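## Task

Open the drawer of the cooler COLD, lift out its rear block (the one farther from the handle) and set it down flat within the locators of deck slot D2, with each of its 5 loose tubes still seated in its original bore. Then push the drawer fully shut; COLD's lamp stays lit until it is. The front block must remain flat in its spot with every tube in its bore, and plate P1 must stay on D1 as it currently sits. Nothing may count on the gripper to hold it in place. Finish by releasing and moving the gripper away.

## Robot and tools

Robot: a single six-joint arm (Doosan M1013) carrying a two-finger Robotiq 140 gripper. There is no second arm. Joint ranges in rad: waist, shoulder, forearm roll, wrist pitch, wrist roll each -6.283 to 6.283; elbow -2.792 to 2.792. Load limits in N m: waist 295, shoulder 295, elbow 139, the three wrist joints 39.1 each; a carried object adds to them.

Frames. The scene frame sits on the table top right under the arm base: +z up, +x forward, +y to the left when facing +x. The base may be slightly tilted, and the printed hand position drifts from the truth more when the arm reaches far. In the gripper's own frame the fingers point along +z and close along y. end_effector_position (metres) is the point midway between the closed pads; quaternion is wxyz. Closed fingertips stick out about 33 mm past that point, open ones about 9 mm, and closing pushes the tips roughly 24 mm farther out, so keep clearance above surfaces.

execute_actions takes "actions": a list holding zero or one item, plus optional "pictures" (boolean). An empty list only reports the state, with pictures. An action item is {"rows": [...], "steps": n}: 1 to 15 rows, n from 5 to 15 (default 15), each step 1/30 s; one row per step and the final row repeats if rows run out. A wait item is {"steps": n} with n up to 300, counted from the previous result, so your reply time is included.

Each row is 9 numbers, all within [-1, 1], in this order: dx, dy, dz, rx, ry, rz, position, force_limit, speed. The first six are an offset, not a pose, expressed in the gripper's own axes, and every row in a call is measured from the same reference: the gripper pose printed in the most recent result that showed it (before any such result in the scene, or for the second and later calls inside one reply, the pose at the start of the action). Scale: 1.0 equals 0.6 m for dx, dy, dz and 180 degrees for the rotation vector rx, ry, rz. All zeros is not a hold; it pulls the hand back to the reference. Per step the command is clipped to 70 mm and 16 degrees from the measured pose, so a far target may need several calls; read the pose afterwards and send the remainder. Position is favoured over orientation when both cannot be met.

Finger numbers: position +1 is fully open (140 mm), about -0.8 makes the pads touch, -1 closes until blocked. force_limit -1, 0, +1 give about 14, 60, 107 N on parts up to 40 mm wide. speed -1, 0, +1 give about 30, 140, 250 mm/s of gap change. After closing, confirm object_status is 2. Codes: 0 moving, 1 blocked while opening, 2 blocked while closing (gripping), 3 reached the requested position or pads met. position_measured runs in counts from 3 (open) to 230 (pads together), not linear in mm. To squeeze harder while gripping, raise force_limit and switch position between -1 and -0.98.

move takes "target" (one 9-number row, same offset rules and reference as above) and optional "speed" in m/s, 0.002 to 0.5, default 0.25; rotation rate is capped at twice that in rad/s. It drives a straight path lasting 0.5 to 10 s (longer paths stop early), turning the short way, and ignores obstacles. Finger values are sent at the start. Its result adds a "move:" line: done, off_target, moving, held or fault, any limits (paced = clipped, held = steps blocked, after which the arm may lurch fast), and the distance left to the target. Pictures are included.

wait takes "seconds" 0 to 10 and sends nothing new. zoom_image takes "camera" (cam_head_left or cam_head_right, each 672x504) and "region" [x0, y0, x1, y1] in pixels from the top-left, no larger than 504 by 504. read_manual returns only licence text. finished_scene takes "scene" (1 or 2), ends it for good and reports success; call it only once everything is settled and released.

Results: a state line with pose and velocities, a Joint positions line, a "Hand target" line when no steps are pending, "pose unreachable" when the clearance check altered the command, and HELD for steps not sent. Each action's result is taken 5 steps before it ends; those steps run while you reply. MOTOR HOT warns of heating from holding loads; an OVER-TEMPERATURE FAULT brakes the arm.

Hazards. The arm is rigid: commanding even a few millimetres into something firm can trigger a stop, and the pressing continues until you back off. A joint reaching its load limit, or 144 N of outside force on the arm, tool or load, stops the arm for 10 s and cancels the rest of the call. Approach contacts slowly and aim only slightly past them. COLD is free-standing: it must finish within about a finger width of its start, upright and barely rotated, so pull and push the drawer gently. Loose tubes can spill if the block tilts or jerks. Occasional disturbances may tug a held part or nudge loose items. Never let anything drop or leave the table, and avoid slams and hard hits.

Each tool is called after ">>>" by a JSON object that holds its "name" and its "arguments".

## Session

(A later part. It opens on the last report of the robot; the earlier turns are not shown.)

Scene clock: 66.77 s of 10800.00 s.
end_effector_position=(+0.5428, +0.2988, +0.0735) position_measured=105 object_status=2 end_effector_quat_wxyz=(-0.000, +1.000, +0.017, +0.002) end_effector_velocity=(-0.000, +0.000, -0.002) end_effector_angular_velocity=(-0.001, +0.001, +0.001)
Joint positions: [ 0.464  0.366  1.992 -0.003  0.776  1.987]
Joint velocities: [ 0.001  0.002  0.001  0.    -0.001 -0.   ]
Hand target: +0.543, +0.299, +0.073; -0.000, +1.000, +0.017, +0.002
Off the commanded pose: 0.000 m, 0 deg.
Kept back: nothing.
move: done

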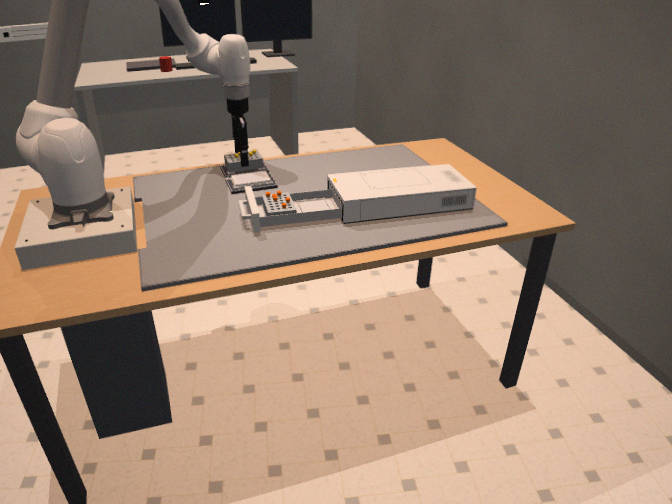

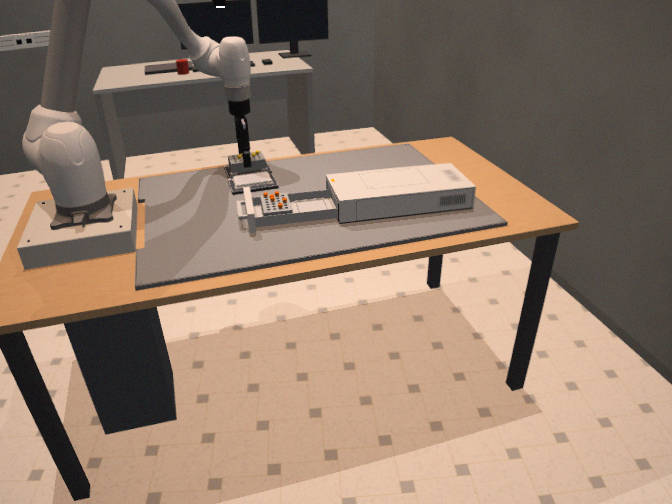

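>>> {"name": "move", "arguments": {"target": [0.005,-0.012,-0.006,0,0,0,-1,0.3,-1], "speed": 0.01}}

>>> {"name": "move", "arguments": {"target": [0,0,0.011,0,0,0,-1,0.3,-1], "speed": 0.005}}

>>> {"name": "zoom_image", "arguments": {"camera": "cam_head_left", "region": [215, 140, 275, 190]}}

>>> {"name": "zoom_image", "arguments": {"camera": "cam_head_right", "region": [215, 140, 275, 190]}}

Scene clock: 68.33 s of 10800.00 s.
end_effector_position=(+0.5455, +0.3061, +0.0771) position_measured=105 object_status=2 end_effector_quat_wxyz=(-0.000, +1.000, +0.017, +0.002) end_effector_velocity=(+0.000, -0.002, -0.000) end_effector_angular_velocity=(-0.001, +0.001, -0.003)
Joint positions: [ 0.473  0.369  1.979 -0.003  0.787  1.996]
Joint velocities: [-0.004 -0.     0.001 -0.001  0.001 -0.   ]
Hand target: +0.546, +0.306, +0.077; -0.000, +1.000, +0.017, +0.002
Off the commanded pose: 0.000 m, 0 deg.
Kept back: nothing.
move: done

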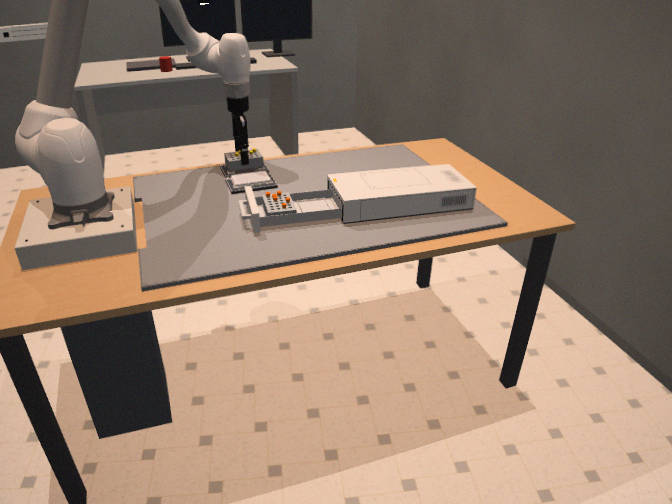

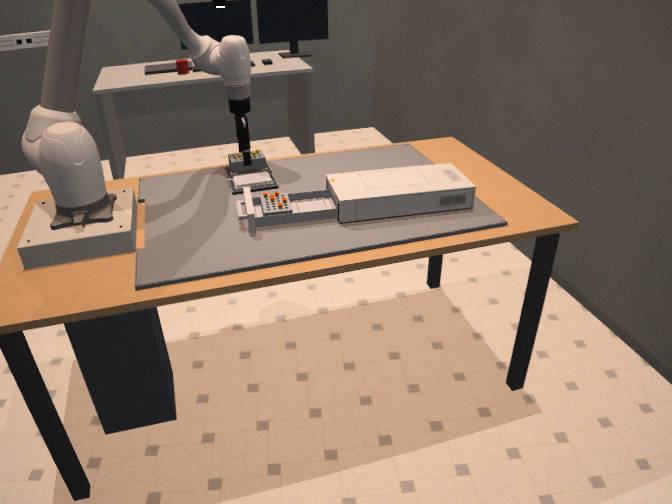

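Scene clock: 69.87 s of 10800.00 s.
end_effector_position=(+0.5456, +0.3061, +0.0706) position_measured=105 object_status=2 end_effector_quat_wxyz=(-0.000, +1.000, +0.017, +0.002) end_effector_velocity=(+0.000, +0.000, -0.000) end_effector_angular_velocity=(-0.001, -0.001, +0.002)
Joint positions: [ 0.473  0.377  1.982 -0.003  0.775  1.996]
Joint velocities: [ 0.001 -0.     0.    -0.002 -0.001 -0.   ]
Hand target: +0.546, +0.306, +0.070; -0.000, +1.000, +0.017, +0.002
Off the commanded pose: 0.000 m, 0 deg.
Kept back: nothing.
move: done

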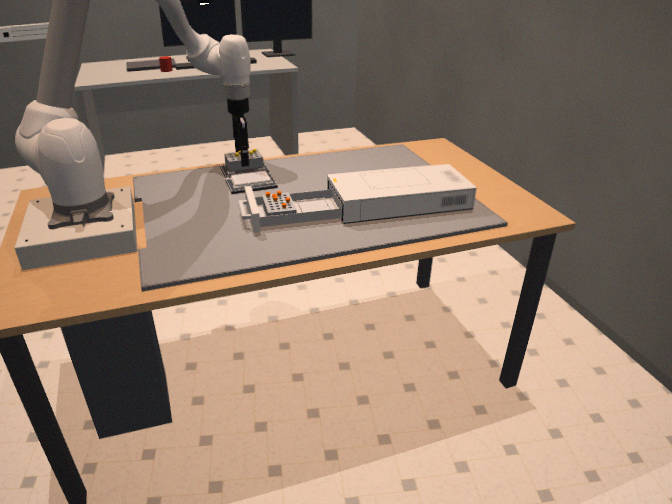

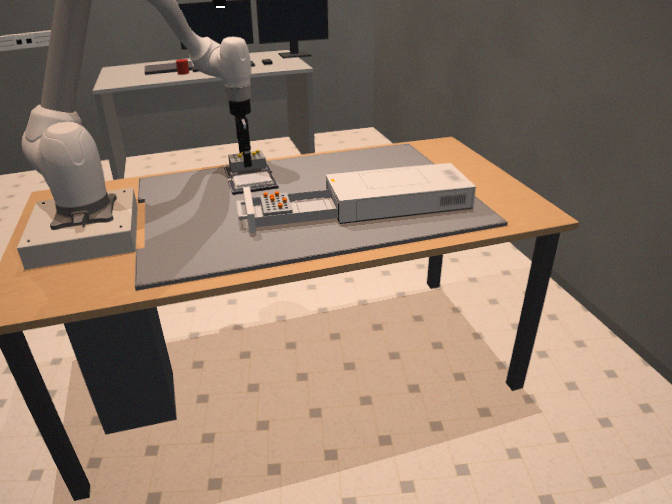

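Region (215, 140, 275, 190) of cam_head_left's 672x504 image, scaled by 8.400, with more detail than that image has.

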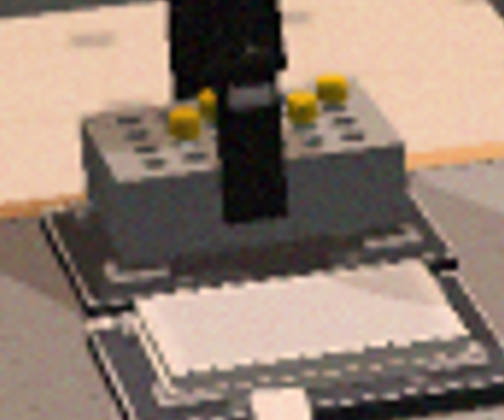

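Region (215, 140, 275, 190) of cam_head_right's 672x504 image, scaled by 8.400, with more detail than that image has.

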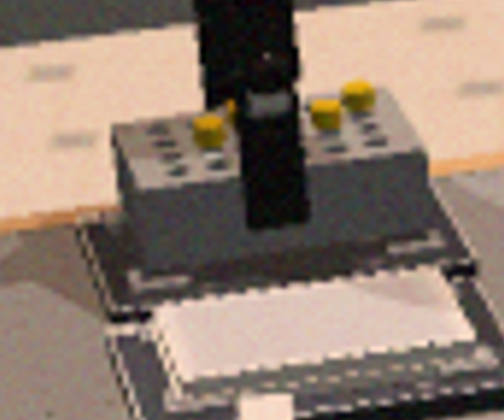

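>>> {"name": "move", "arguments": {"target": [0.0015,0.011,-0.0005,0,0,0,-1,0.3,-1], "speed": 0.005}}

>>> {"name": "move", "arguments": {"target": [0,0,0,0,0,0,0.4,0.3,-1]}}

>>> {"name": "zoom_image", "arguments": {"camera": "cam_head_left", "region": [215, 140, 275, 190]}}

>>> {"name": "zoom_image", "arguments": {"camera": "cam_head_right", "region": [215, 140, 275, 190]}}

Scene clock: 71.70 s of 10800.00 s.
end_effector_position=(+0.5467, +0.2996, +0.0708) position_measured=105 object_status=2 end_effector_quat_wxyz=(-0.000, +1.000, +0.017, +0.002) end_effector_velocity=(-0.001, +0.001, -0.000) end_effector_angular_velocity=(-0.001, +0.000, +0.004)
Joint positions: [ 0.463  0.374  1.987 -0.003  0.774  1.985]
Joint velocities: [ 0.002  0.    -0.    -0.001  0.001 -0.001]
Hand target: +0.547, +0.300, +0.071; -0.000, +1.000, +0.017, +0.002
Off the commanded pose: 0.000 m, 0 deg.
Kept back: nothing.
move: done

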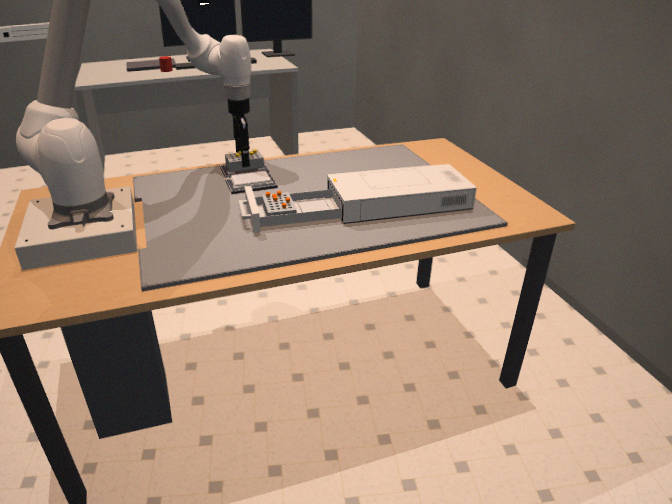

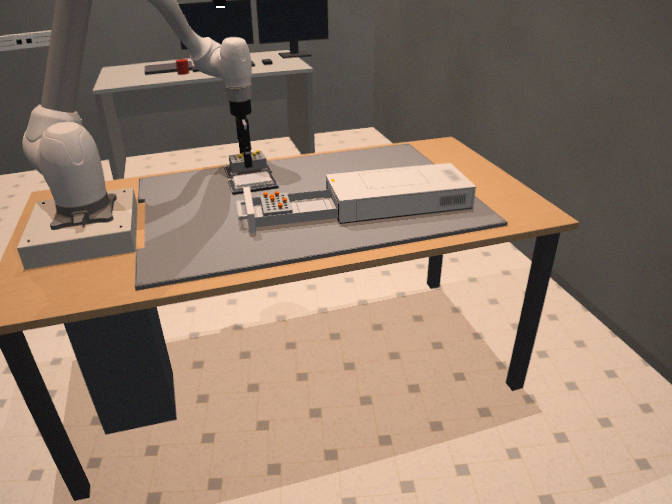

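Scene clock: 72.47 s of 10800.00 s.
end_effector_position=(+0.5467, +0.2996, +0.0708) position_measured=78 object_status=0 end_effector_quat_wxyz=(-0.000, +1.000, +0.017, +0.002) end_effector_velocity=(+0.001, -0.000, +0.000) end_effector_angular_velocity=(-0.000, -0.001, +0.001)
Joint positions: [ 0.463  0.374  1.987 -0.003  0.773  1.985]
Joint velocities: [-0.001 -0.    -0.    -0.001 -0.    -0.001]
Hand target: +0.547, +0.300, +0.071; -0.000, +1.000, +0.017, +0.002
Off the commanded pose: 0.000 m, 0 deg.
Kept back: nothing.
move: done

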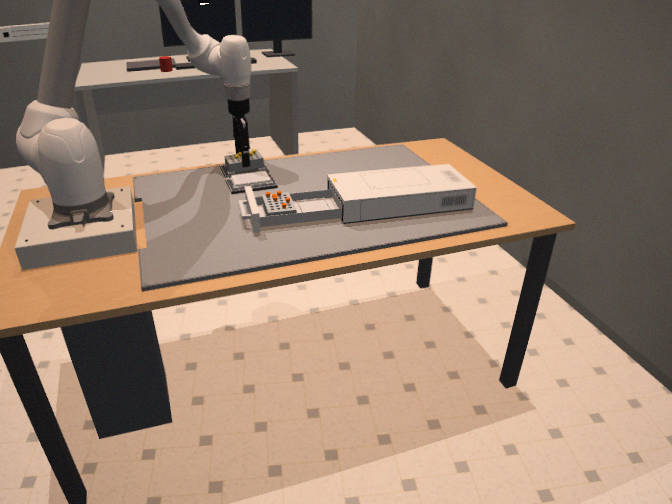

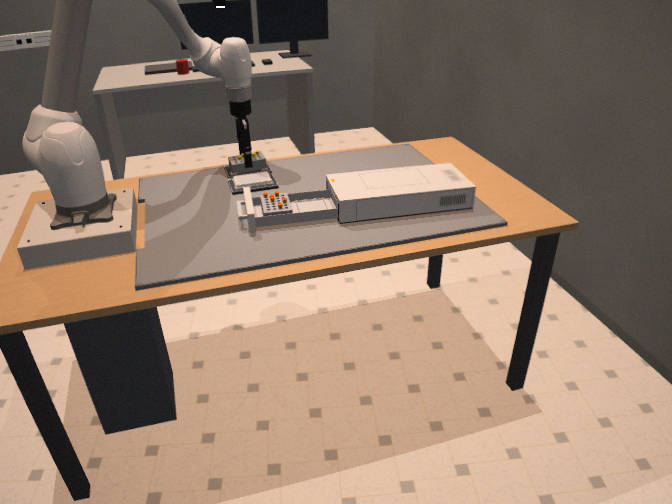

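Region (215, 140, 275, 190) of cam_head_left's 672x504 image, scaled by 8.400, with more detail than that image has.

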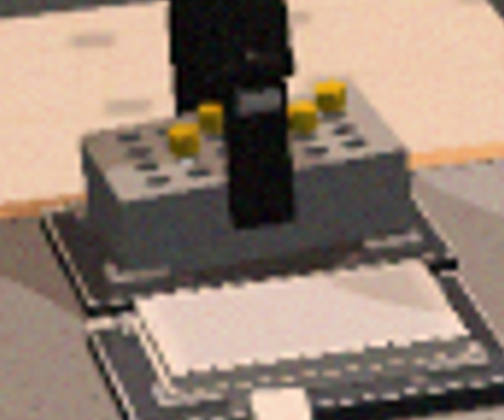

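Region (215, 140, 275, 190) of cam_head_right's 672x504 image, scaled by 8.400, with more detail than that image has.

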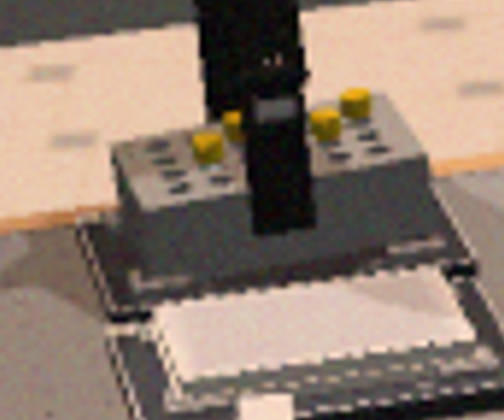

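>>> {"name": "move", "arguments": {"target": [0.07,0,-0.007,0,0,0,0.4,0.3,-1], "speed": 0.04}}

>>> {"name": "move", "arguments": {"target": [-0.004,0.017,0,0,0,0,0.4,0.3,-1], "speed": 0.006}}

>>> {"name": "zoom_image", "arguments": {"camera": "cam_head_left", "region": [215, 140, 275, 190]}}

>>> {"name": "zoom_image", "arguments": {"camera": "cam_head_right", "region": [215, 140, 275, 190]}}

Scene clock: 74.07 s of 10800.00 s.
end_effector_position=(+0.5886, +0.3010, +0.0752) position_measured=78 object_status=3 end_effector_quat_wxyz=(-0.000, +1.000, +0.017, +0.002) end_effector_velocity=(+0.001, -0.000, +0.000) end_effector_angular_velocity=(+0.000, -0.001, -0.001)
Joint positions: [ 0.437  0.416  1.909 -0.003  0.809  1.96 ]
Joint velocities: [-0.001  0.    -0.001  0.    -0.    -0.   ]
Hand target: +0.589, +0.301, +0.075; -0.000, +1.000, +0.017, +0.002
Off the commanded pose: 0.000 m, 0 deg.
Kept back: nothing.
move: done

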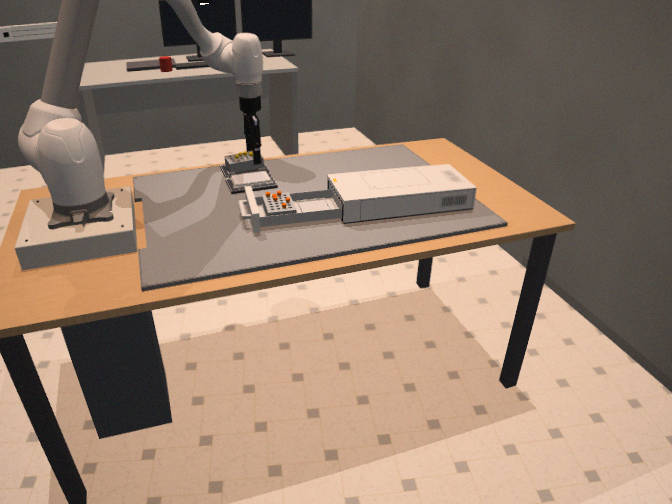

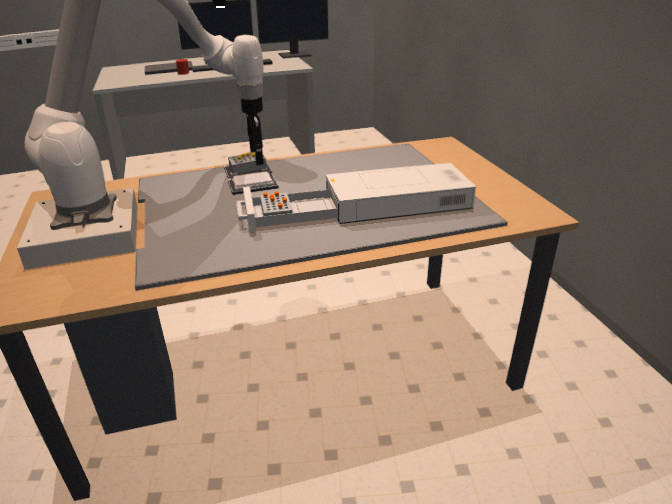

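Scene clock: 76.03 s of 10800.00 s.
end_effector_position=(+0.5866, +0.2908, +0.0752) position_measured=78 object_status=3 end_effector_quat_wxyz=(-0.000, +1.000, +0.017, +0.002) end_effector_velocity=(+0.000, -0.001, -0.000) end_effector_angular_velocity=(-0.001, -0.000, +0.001)
Joint positions: [ 0.424  0.408  1.922 -0.003  0.804  1.946]
Joint velocities: [-0.001  0.     0.    -0.001 -0.    -0.001]
Hand target: +0.587, +0.291, +0.075; -0.000, +1.000, +0.017, +0.002
Off the commanded pose: 0.000 m, 0 deg.
Kept back: nothing.
move: done

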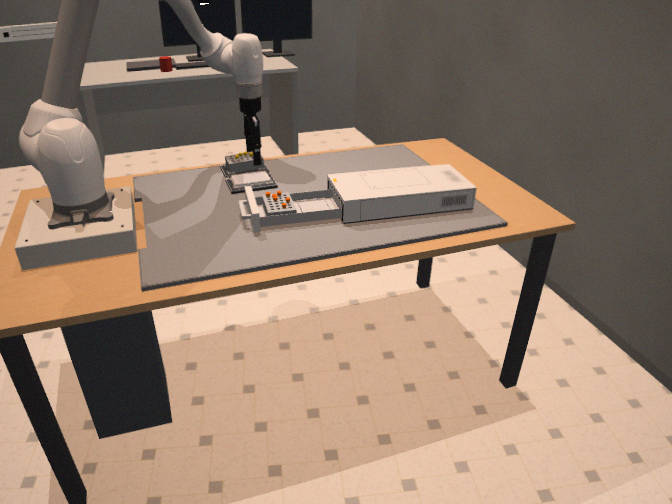

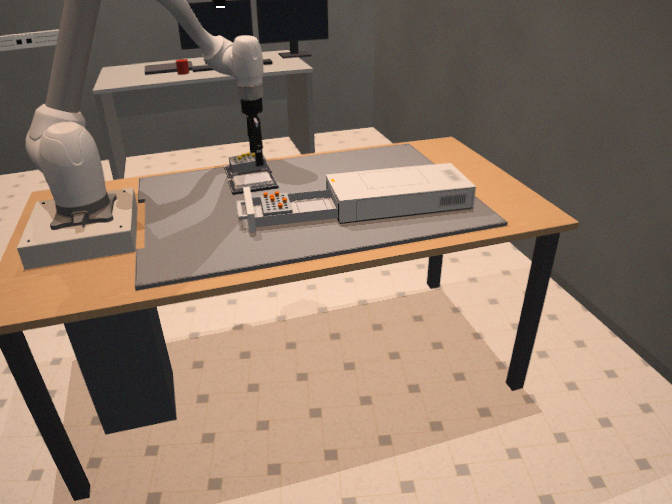

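Region (215, 140, 275, 190) of cam_head_left's 672x504 image, scaled by 8.400, with more detail than that image has.

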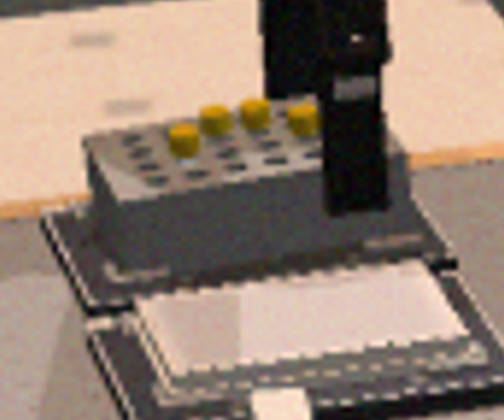

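Region (215, 140, 275, 190) of cam_head_right's 672x504 image, scaled by 8.400, with more detail than that image has.

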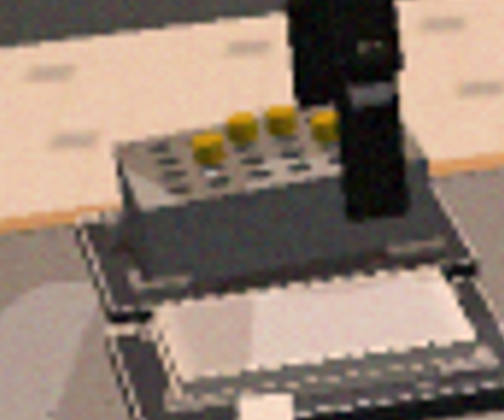

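>>> {"name": "move", "arguments": {"target": [0,-0.013,0,0,0,0,0.4,0.3,-1], "speed": 0.03}}

>>> {"name": "move", "arguments": {"target": [0.09,0,-0.012,0,0,0,0.4,0.3,-1], "speed": 0.06}}

>>> {"name": "move", "arguments": {"target": [0,0,0,0,0,0,-0.3,0.3,0.5]}}

>>> {"name": "move", "arguments": {"target": [-0.022,0,0,0,0,0,-0.3,0.3,0.5], "speed": 0.008}}

>>> {"name": "zoom_image", "arguments": {"camera": "cam_head_left", "region": [215, 140, 275, 190]}}

>>> {"name": "zoom_image", "arguments": {"camera": "cam_head_right", "region": [215, 140, 275, 190]}}

Scene clock: 77.03 s of 10800.00 s.
end_effector_position=(+0.5863, +0.2985, +0.0752) position_measured=78 object_status=3 end_effector_quat_wxyz=(-0.000, +1.000, +0.017, +0.002) end_effector_velocity=(-0.000, +0.000, -0.000) end_effector_angular_velocity=(+0.000, +0.000, -0.001)
Joint positions: [ 0.435  0.412  1.916 -0.003  0.807  1.958]
Joint velocities: [ 0.001  0.    -0.     0.001  0.     0.001]
Hand target: +0.586, +0.299, +0.075; -0.000, +1.000, +0.017, +0.002
Off the commanded pose: 0.000 m, 0 deg.
Kept back: nothing.
move: done

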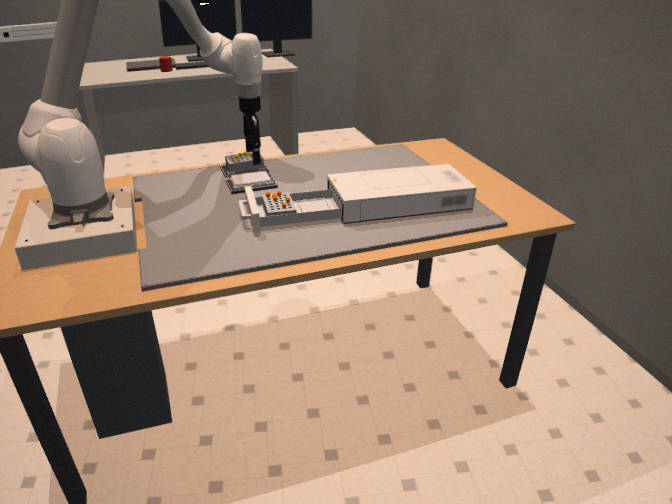

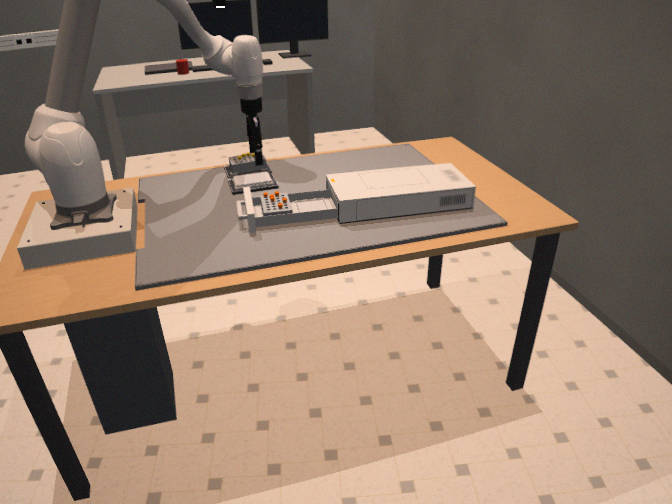

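Scene clock: 78.23 s of 10800.00 s.
end_effector_position=(+0.6402, +0.3004, +0.0826) position_measured=78 object_status=3 end_effector_quat_wxyz=(-0.000, +1.000, +0.017, +0.002) end_effector_velocity=(+0.000, +0.002, +0.000) end_effector_angular_velocity=(+0.001, -0.000, +0.002)
Joint positions: [ 0.406  0.465  1.81  -0.003  0.859  1.928]
Joint velocities: [ 0.002  0.    -0.001  0.001 -0.    -0.   ]
Hand target: +0.640, +0.300, +0.083; -0.000, +1.000, +0.017, +0.002
Off the commanded pose: 0.000 m, 0 deg.
Kept back: nothing.
move: done

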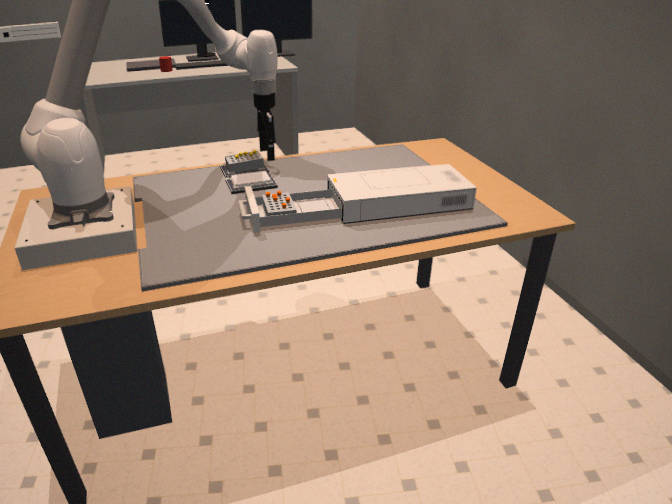

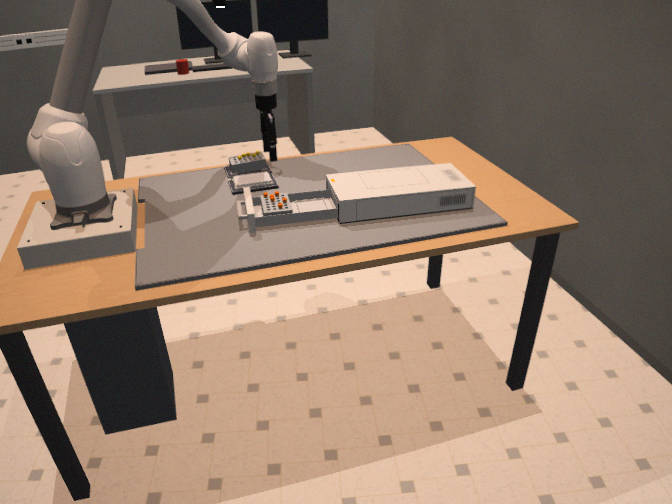

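Scene clock: 78.77 s of 10800.00 s.
end_effector_position=(+0.6402, +0.3004, +0.0826) position_measured=167 object_status=3 end_effector_quat_wxyz=(-0.000, +1.000, +0.017, +0.002) end_effector_velocity=(+0.000, -0.000, +0.000) end_effector_angular_velocity=(-0.000, -0.000, +0.001)
Joint positions: [ 0.406  0.465  1.81  -0.003  0.859  1.928]
Joint velocities: [-0.001 -0.    -0.    -0.     0.    -0.001]
Hand target: +0.640, +0.300, +0.083; -0.000, +1.000, +0.017, +0.002
Off the commanded pose: 0.000 m, 0 deg.
Kept back: nothing.
move: done

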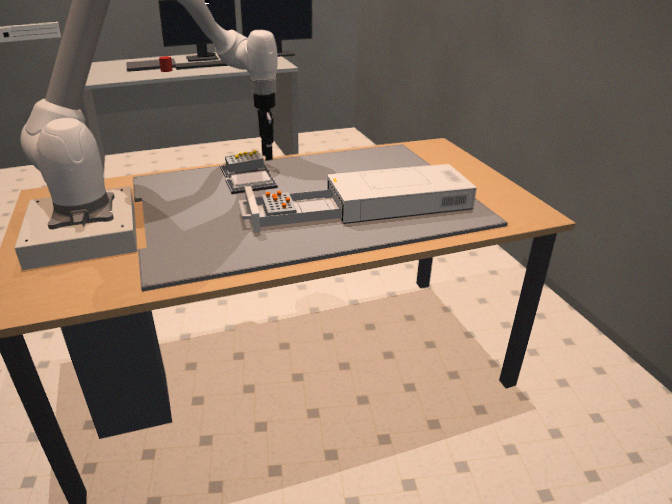

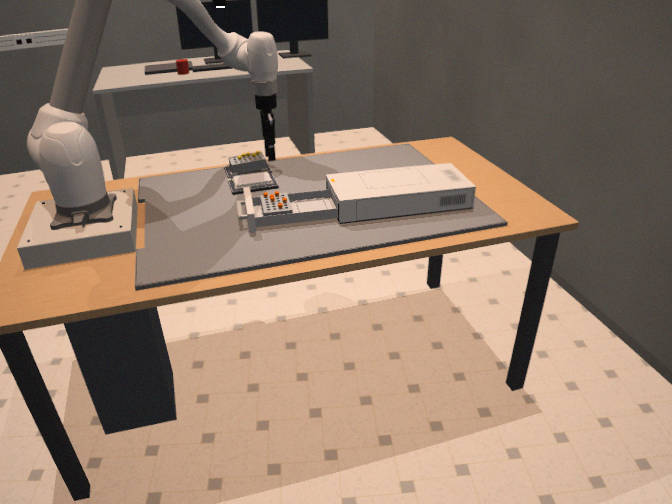

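Scene clock: 80.63 s of 10800.00 s.
end_effector_position=(+0.6270, +0.2999, +0.0826) position_measured=167 object_status=3 end_effector_quat_wxyz=(-0.000, +1.000, +0.017, +0.002) end_effector_velocity=(-0.001, -0.000, -0.000) end_effector_angular_velocity=(+0.000, +0.001, -0.001)
Joint positions: [ 0.413  0.45   1.836 -0.003  0.849  1.935]
Joint velocities: [ 0.    -0.     0.001  0.001 -0.001  0.   ]
Hand target: +0.627, +0.300, +0.083; -0.000, +1.000, +0.017, +0.002
Off the commanded pose: 0.000 m, 0 deg.
Kept back: nothing.
move: done

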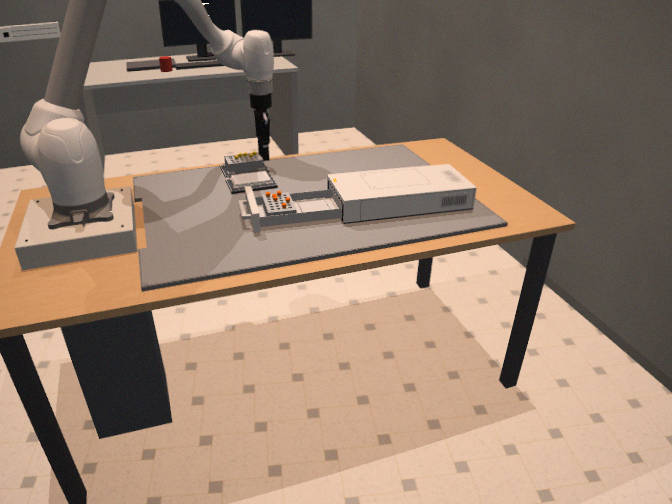

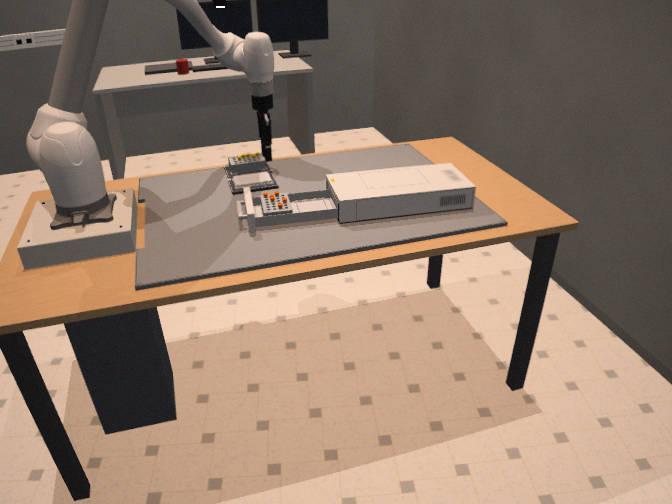

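Region (215, 140, 275, 190) of cam_head_left's 672x504 image, scaled by 8.400, with more detail than that image has.

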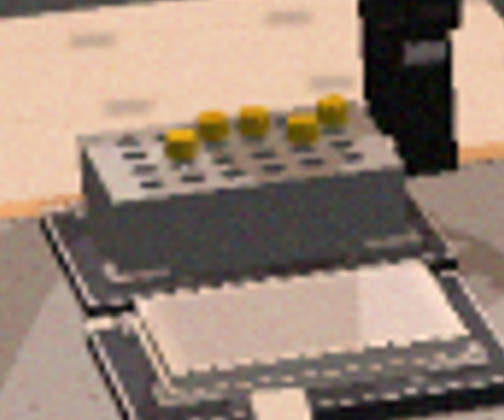

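Region (215, 140, 275, 190) of cam_head_right's 672x504 image, scaled by 8.400, with more detail than that image has.

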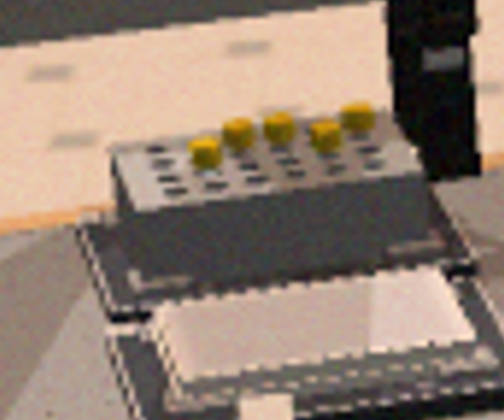

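>>> {"name": "move", "arguments": {"target": [0.005,0,-0.11,0,0,0,-0.3,0.3,0.5], "speed": 0.15}}

>>> {"name": "move", "arguments": {"target": [-0.375,0.688,0,0,0,0.033,-0.3,0.3,0.5], "speed": 0.35}}

>>> {"name": "move", "arguments": {"target": [0,0,0.118,0,0,0,-0.3,0.3,0.5], "speed": 0.1}}

>>> {"name": "move", "arguments": {"target": [0.435,0,0,0,0,0,-0.3,0.3,0.5], "speed": 0.05}}

>>> {"name": "zoom_image", "arguments": {"camera": "cam_head_left", "region": [280, 150, 380, 230]}}

Scene clock: 81.90 s of 10800.00 s.
end_effector_position=(+0.6297, +0.2999, +0.1485) position_measured=167 object_status=3 end_effector_quat_wxyz=(-0.000, +1.000, +0.017, +0.002) end_effector_velocity=(+0.000, +0.001, +0.001) end_effector_angular_velocity=(+0.001, -0.001, +0.002)
Joint positions: [ 0.412  0.386  1.787 -0.002  0.962  1.934]
Joint velocities: [ 0.    -0.    -0.001  0.001  0.    -0.002]
Hand target: +0.630, +0.300, +0.149; -0.000, +1.000, +0.017, +0.002
Off the commanded pose: 0.000 m, 0 deg.
Kept back: nothing.
move: done

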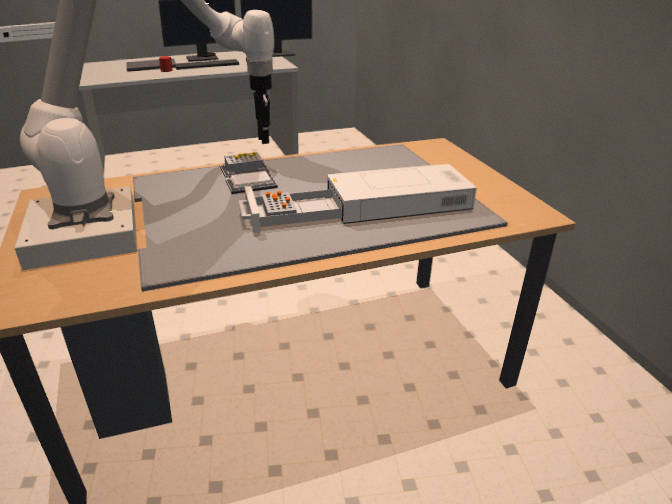

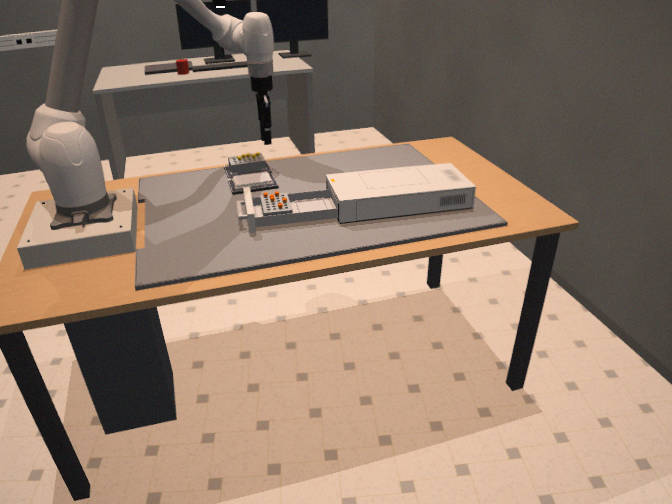

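Scene clock: 83.77 s of 10800.00 s.
end_effector_position=(+0.4189, -0.1201, +0.1468) position_measured=167 object_status=3 end_effector_quat_wxyz=(-0.001, +0.999, -0.034, +0.002) end_effector_velocity=(-0.001, -0.000, -0.001) end_effector_angular_velocity=(+0.002, +0.002, -0.001)
Joint positions: [-0.346  0.014  2.268  0.005  0.854  1.275]
Joint velocities: [-0.002  0.001  0.     0.002  0.001 -0.002]
Hand target: +0.419, -0.120, +0.147; -0.001, +0.999, -0.034, +0.002
Off the commanded pose: 0.001 m, 0 deg.
Kept back: nothing.
move: done

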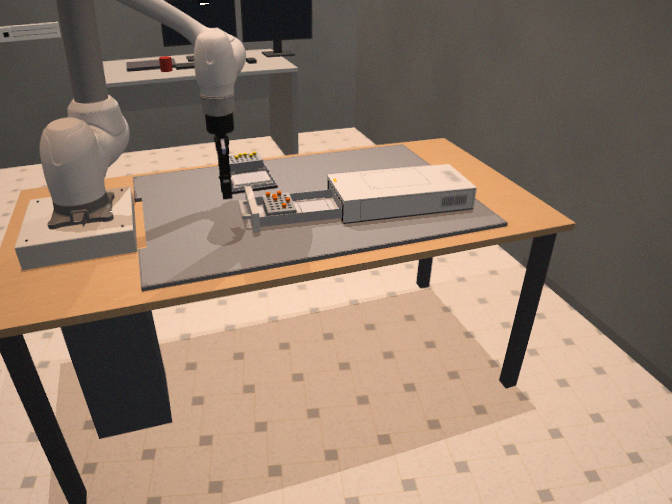

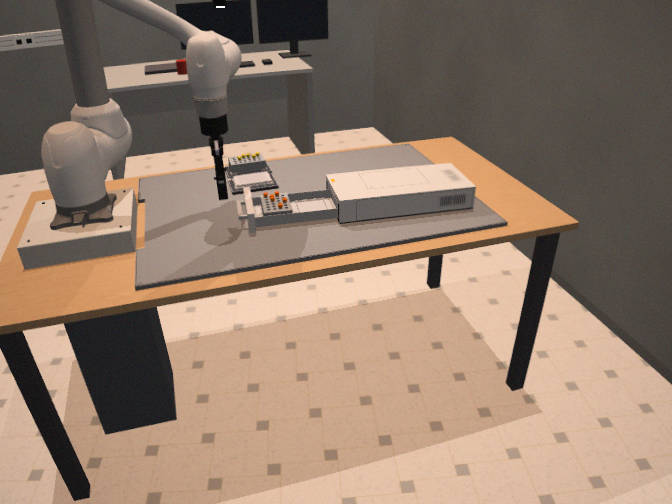

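Scene clock: 84.83 s of 10800.00 s.
end_effector_position=(+0.4193, -0.1199, +0.0761) position_measured=167 object_status=3 end_effector_quat_wxyz=(-0.001, +0.999, -0.034, +0.002) end_effector_velocity=(-0.000, -0.000, -0.000) end_effector_angular_velocity=(-0.001, +0.001, +0.000)
Joint positions: [-0.345  0.123  2.327  0.006  0.685  1.274]
Joint velocities: [ 0.     0.001  0.    -0.001 -0.     0.001]
Hand target: +0.419, -0.120, +0.076; -0.001, +0.999, -0.034, +0.002
Off the commanded pose: 0.000 m, 0 deg.
Kept back: nothing.
move: done

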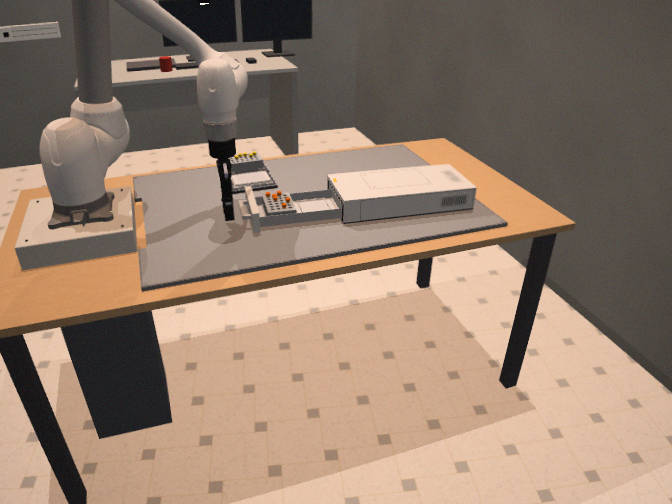

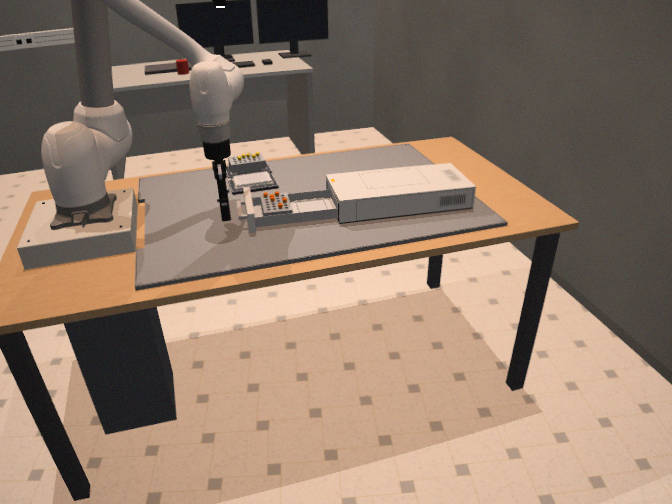

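Scene clock: 90.37 s of 10800.00 s.
end_effector_position=(+0.6797, -0.1380, +0.0774) position_measured=167 object_status=3 end_effector_quat_wxyz=(-0.001, +0.999, -0.034, +0.002) end_effector_velocity=(+0.000, +0.000, -0.000) end_effector_angular_velocity=(+0.001, +0.000, -0.002)
Joint positions: [-0.236  0.454  1.841  0.004  0.84   1.385]
Joint velocities: [-0.     0.    -0.     0.002  0.     0.001]
Hand target: +0.680, -0.138, +0.077; -0.001, +0.999, -0.034, +0.002
Off the commanded pose: 0.000 m, 0 deg.
Kept back: nothing.
move: done

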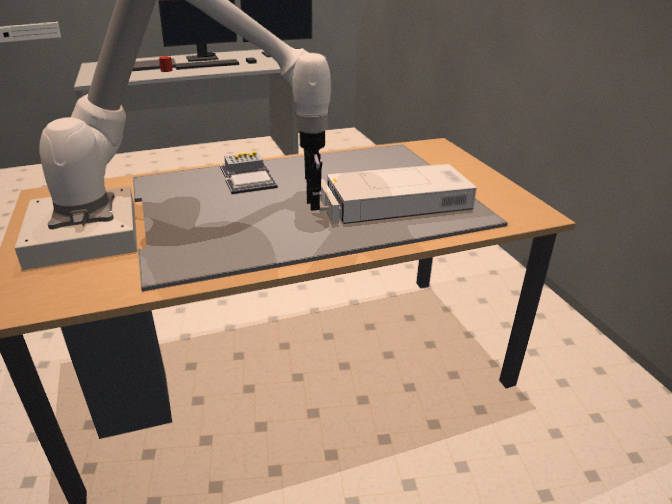

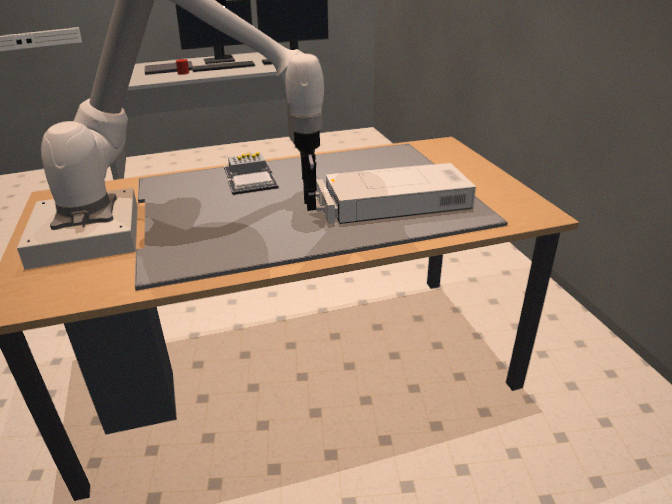

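Region (280, 150, 380, 230) of cam_head_left's 672x504 image, scaled by 5.040, with more detail than that image has; it fills the top 403 rows of this view, and the rest is white.

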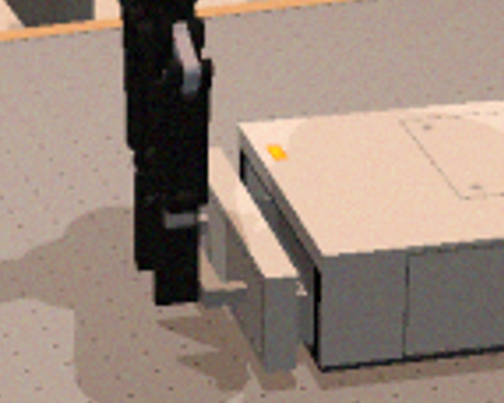

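Gap 22px ≈ 13.5 mm.

>>> {"name": "move", "arguments": {"target": [0.024,0,0,0,0,0,-0.3,0.3,0.5], "speed": 0.015}}

>>> {"name": "move", "arguments": {"target": [-0.12,0,-0.1,0,0,0,-0.3,0.3,0.5], "speed": 0.15}}

>>> {"name": "zoom_image", "arguments": {"camera": "cam_head_left", "region": [280, 150, 380, 230]}}

Scene clock: 91.77 s of 10800.00 s.
end_effector_position=(+0.6940, -0.1390, +0.0774) position_measured=167 object_status=3 end_effector_quat_wxyz=(-0.001, +0.999, -0.034, +0.002) end_effector_velocity=(+0.001, +0.001, +0.000) end_effector_angular_velocity=(+0.000, -0.000, +0.001)
Joint positions: [-0.232  0.472  1.812  0.004  0.852  1.389]
Joint velocities: [ 0.002  0.    -0.001  0.001  0.     0.001]
Hand target: +0.694, -0.139, +0.077; -0.001, +0.999, -0.034, +0.002
Off the commanded pose: 0.000 m, 0 deg.
Kept back: nothing.
move: done

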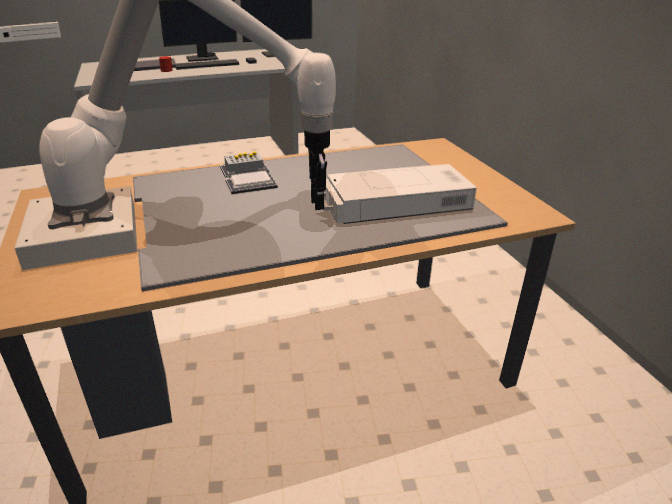

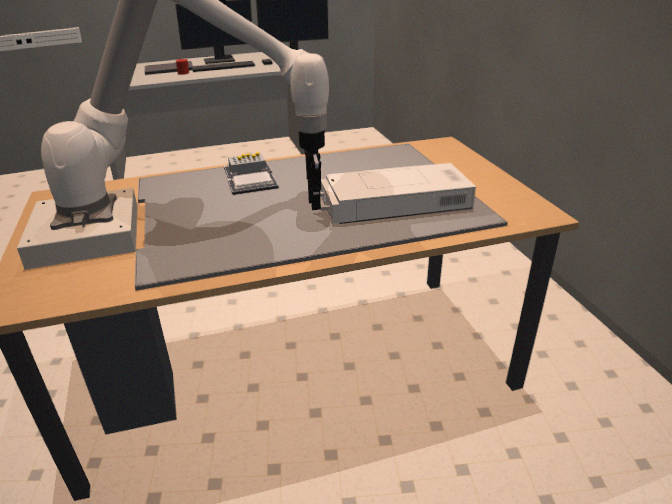

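Scene clock: 92.77 s of 10800.00 s.
end_effector_position=(+0.6219, -0.1341, +0.1370) position_measured=167 object_status=3 end_effector_quat_wxyz=(-0.001, +0.999, -0.034, +0.002) end_effector_velocity=(+0.000, +0.001, +0.000) end_effector_angular_velocity=(-0.000, -0.000, +0.002)
Joint positions: [-0.253  0.315  1.918  0.004  0.903  1.369]
Joint velocities: [ 0.002 -0.001  0.    -0.    -0.    -0.   ]
Hand target: +0.622, -0.134, +0.137; -0.001, +0.999, -0.034, +0.002
Off the commanded pose: 0.000 m, 0 deg.
Kept back: nothing.
move: done

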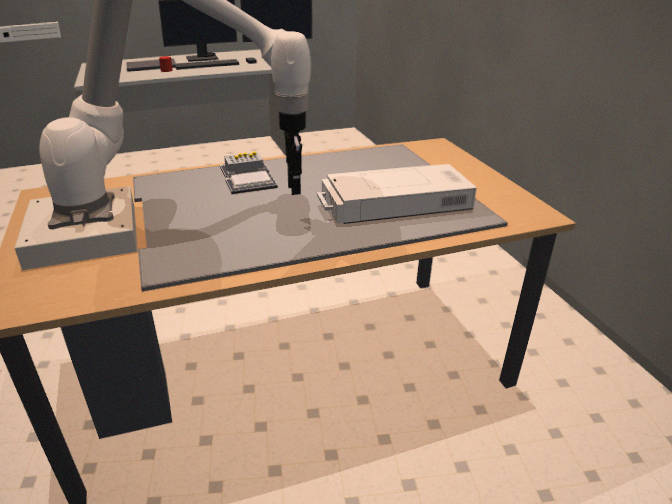

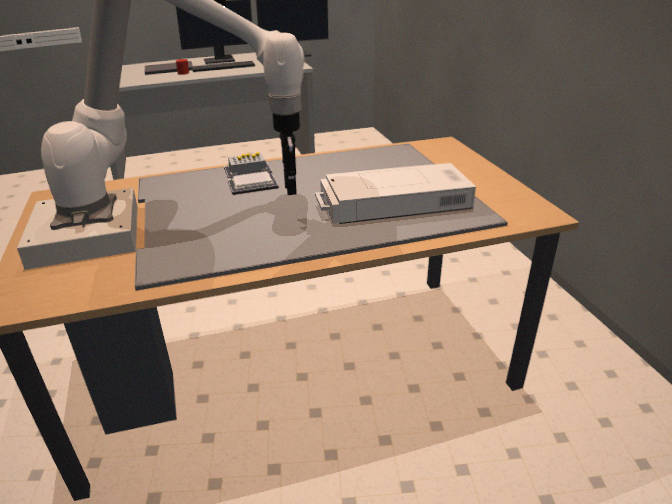

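Region (280, 150, 380, 230) of cam_head_left's 672x504 image, scaled by 5.040, with more detail than that image has; it fills the top 403 rows of this view, and the rest is white.

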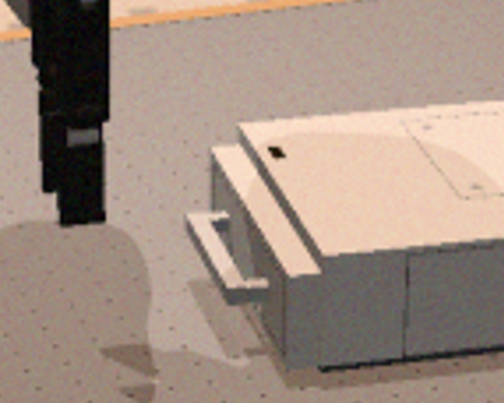

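>>> {"name": "finished_scene", "arguments": {"scene": 1}}

The scene is finished: the task was done.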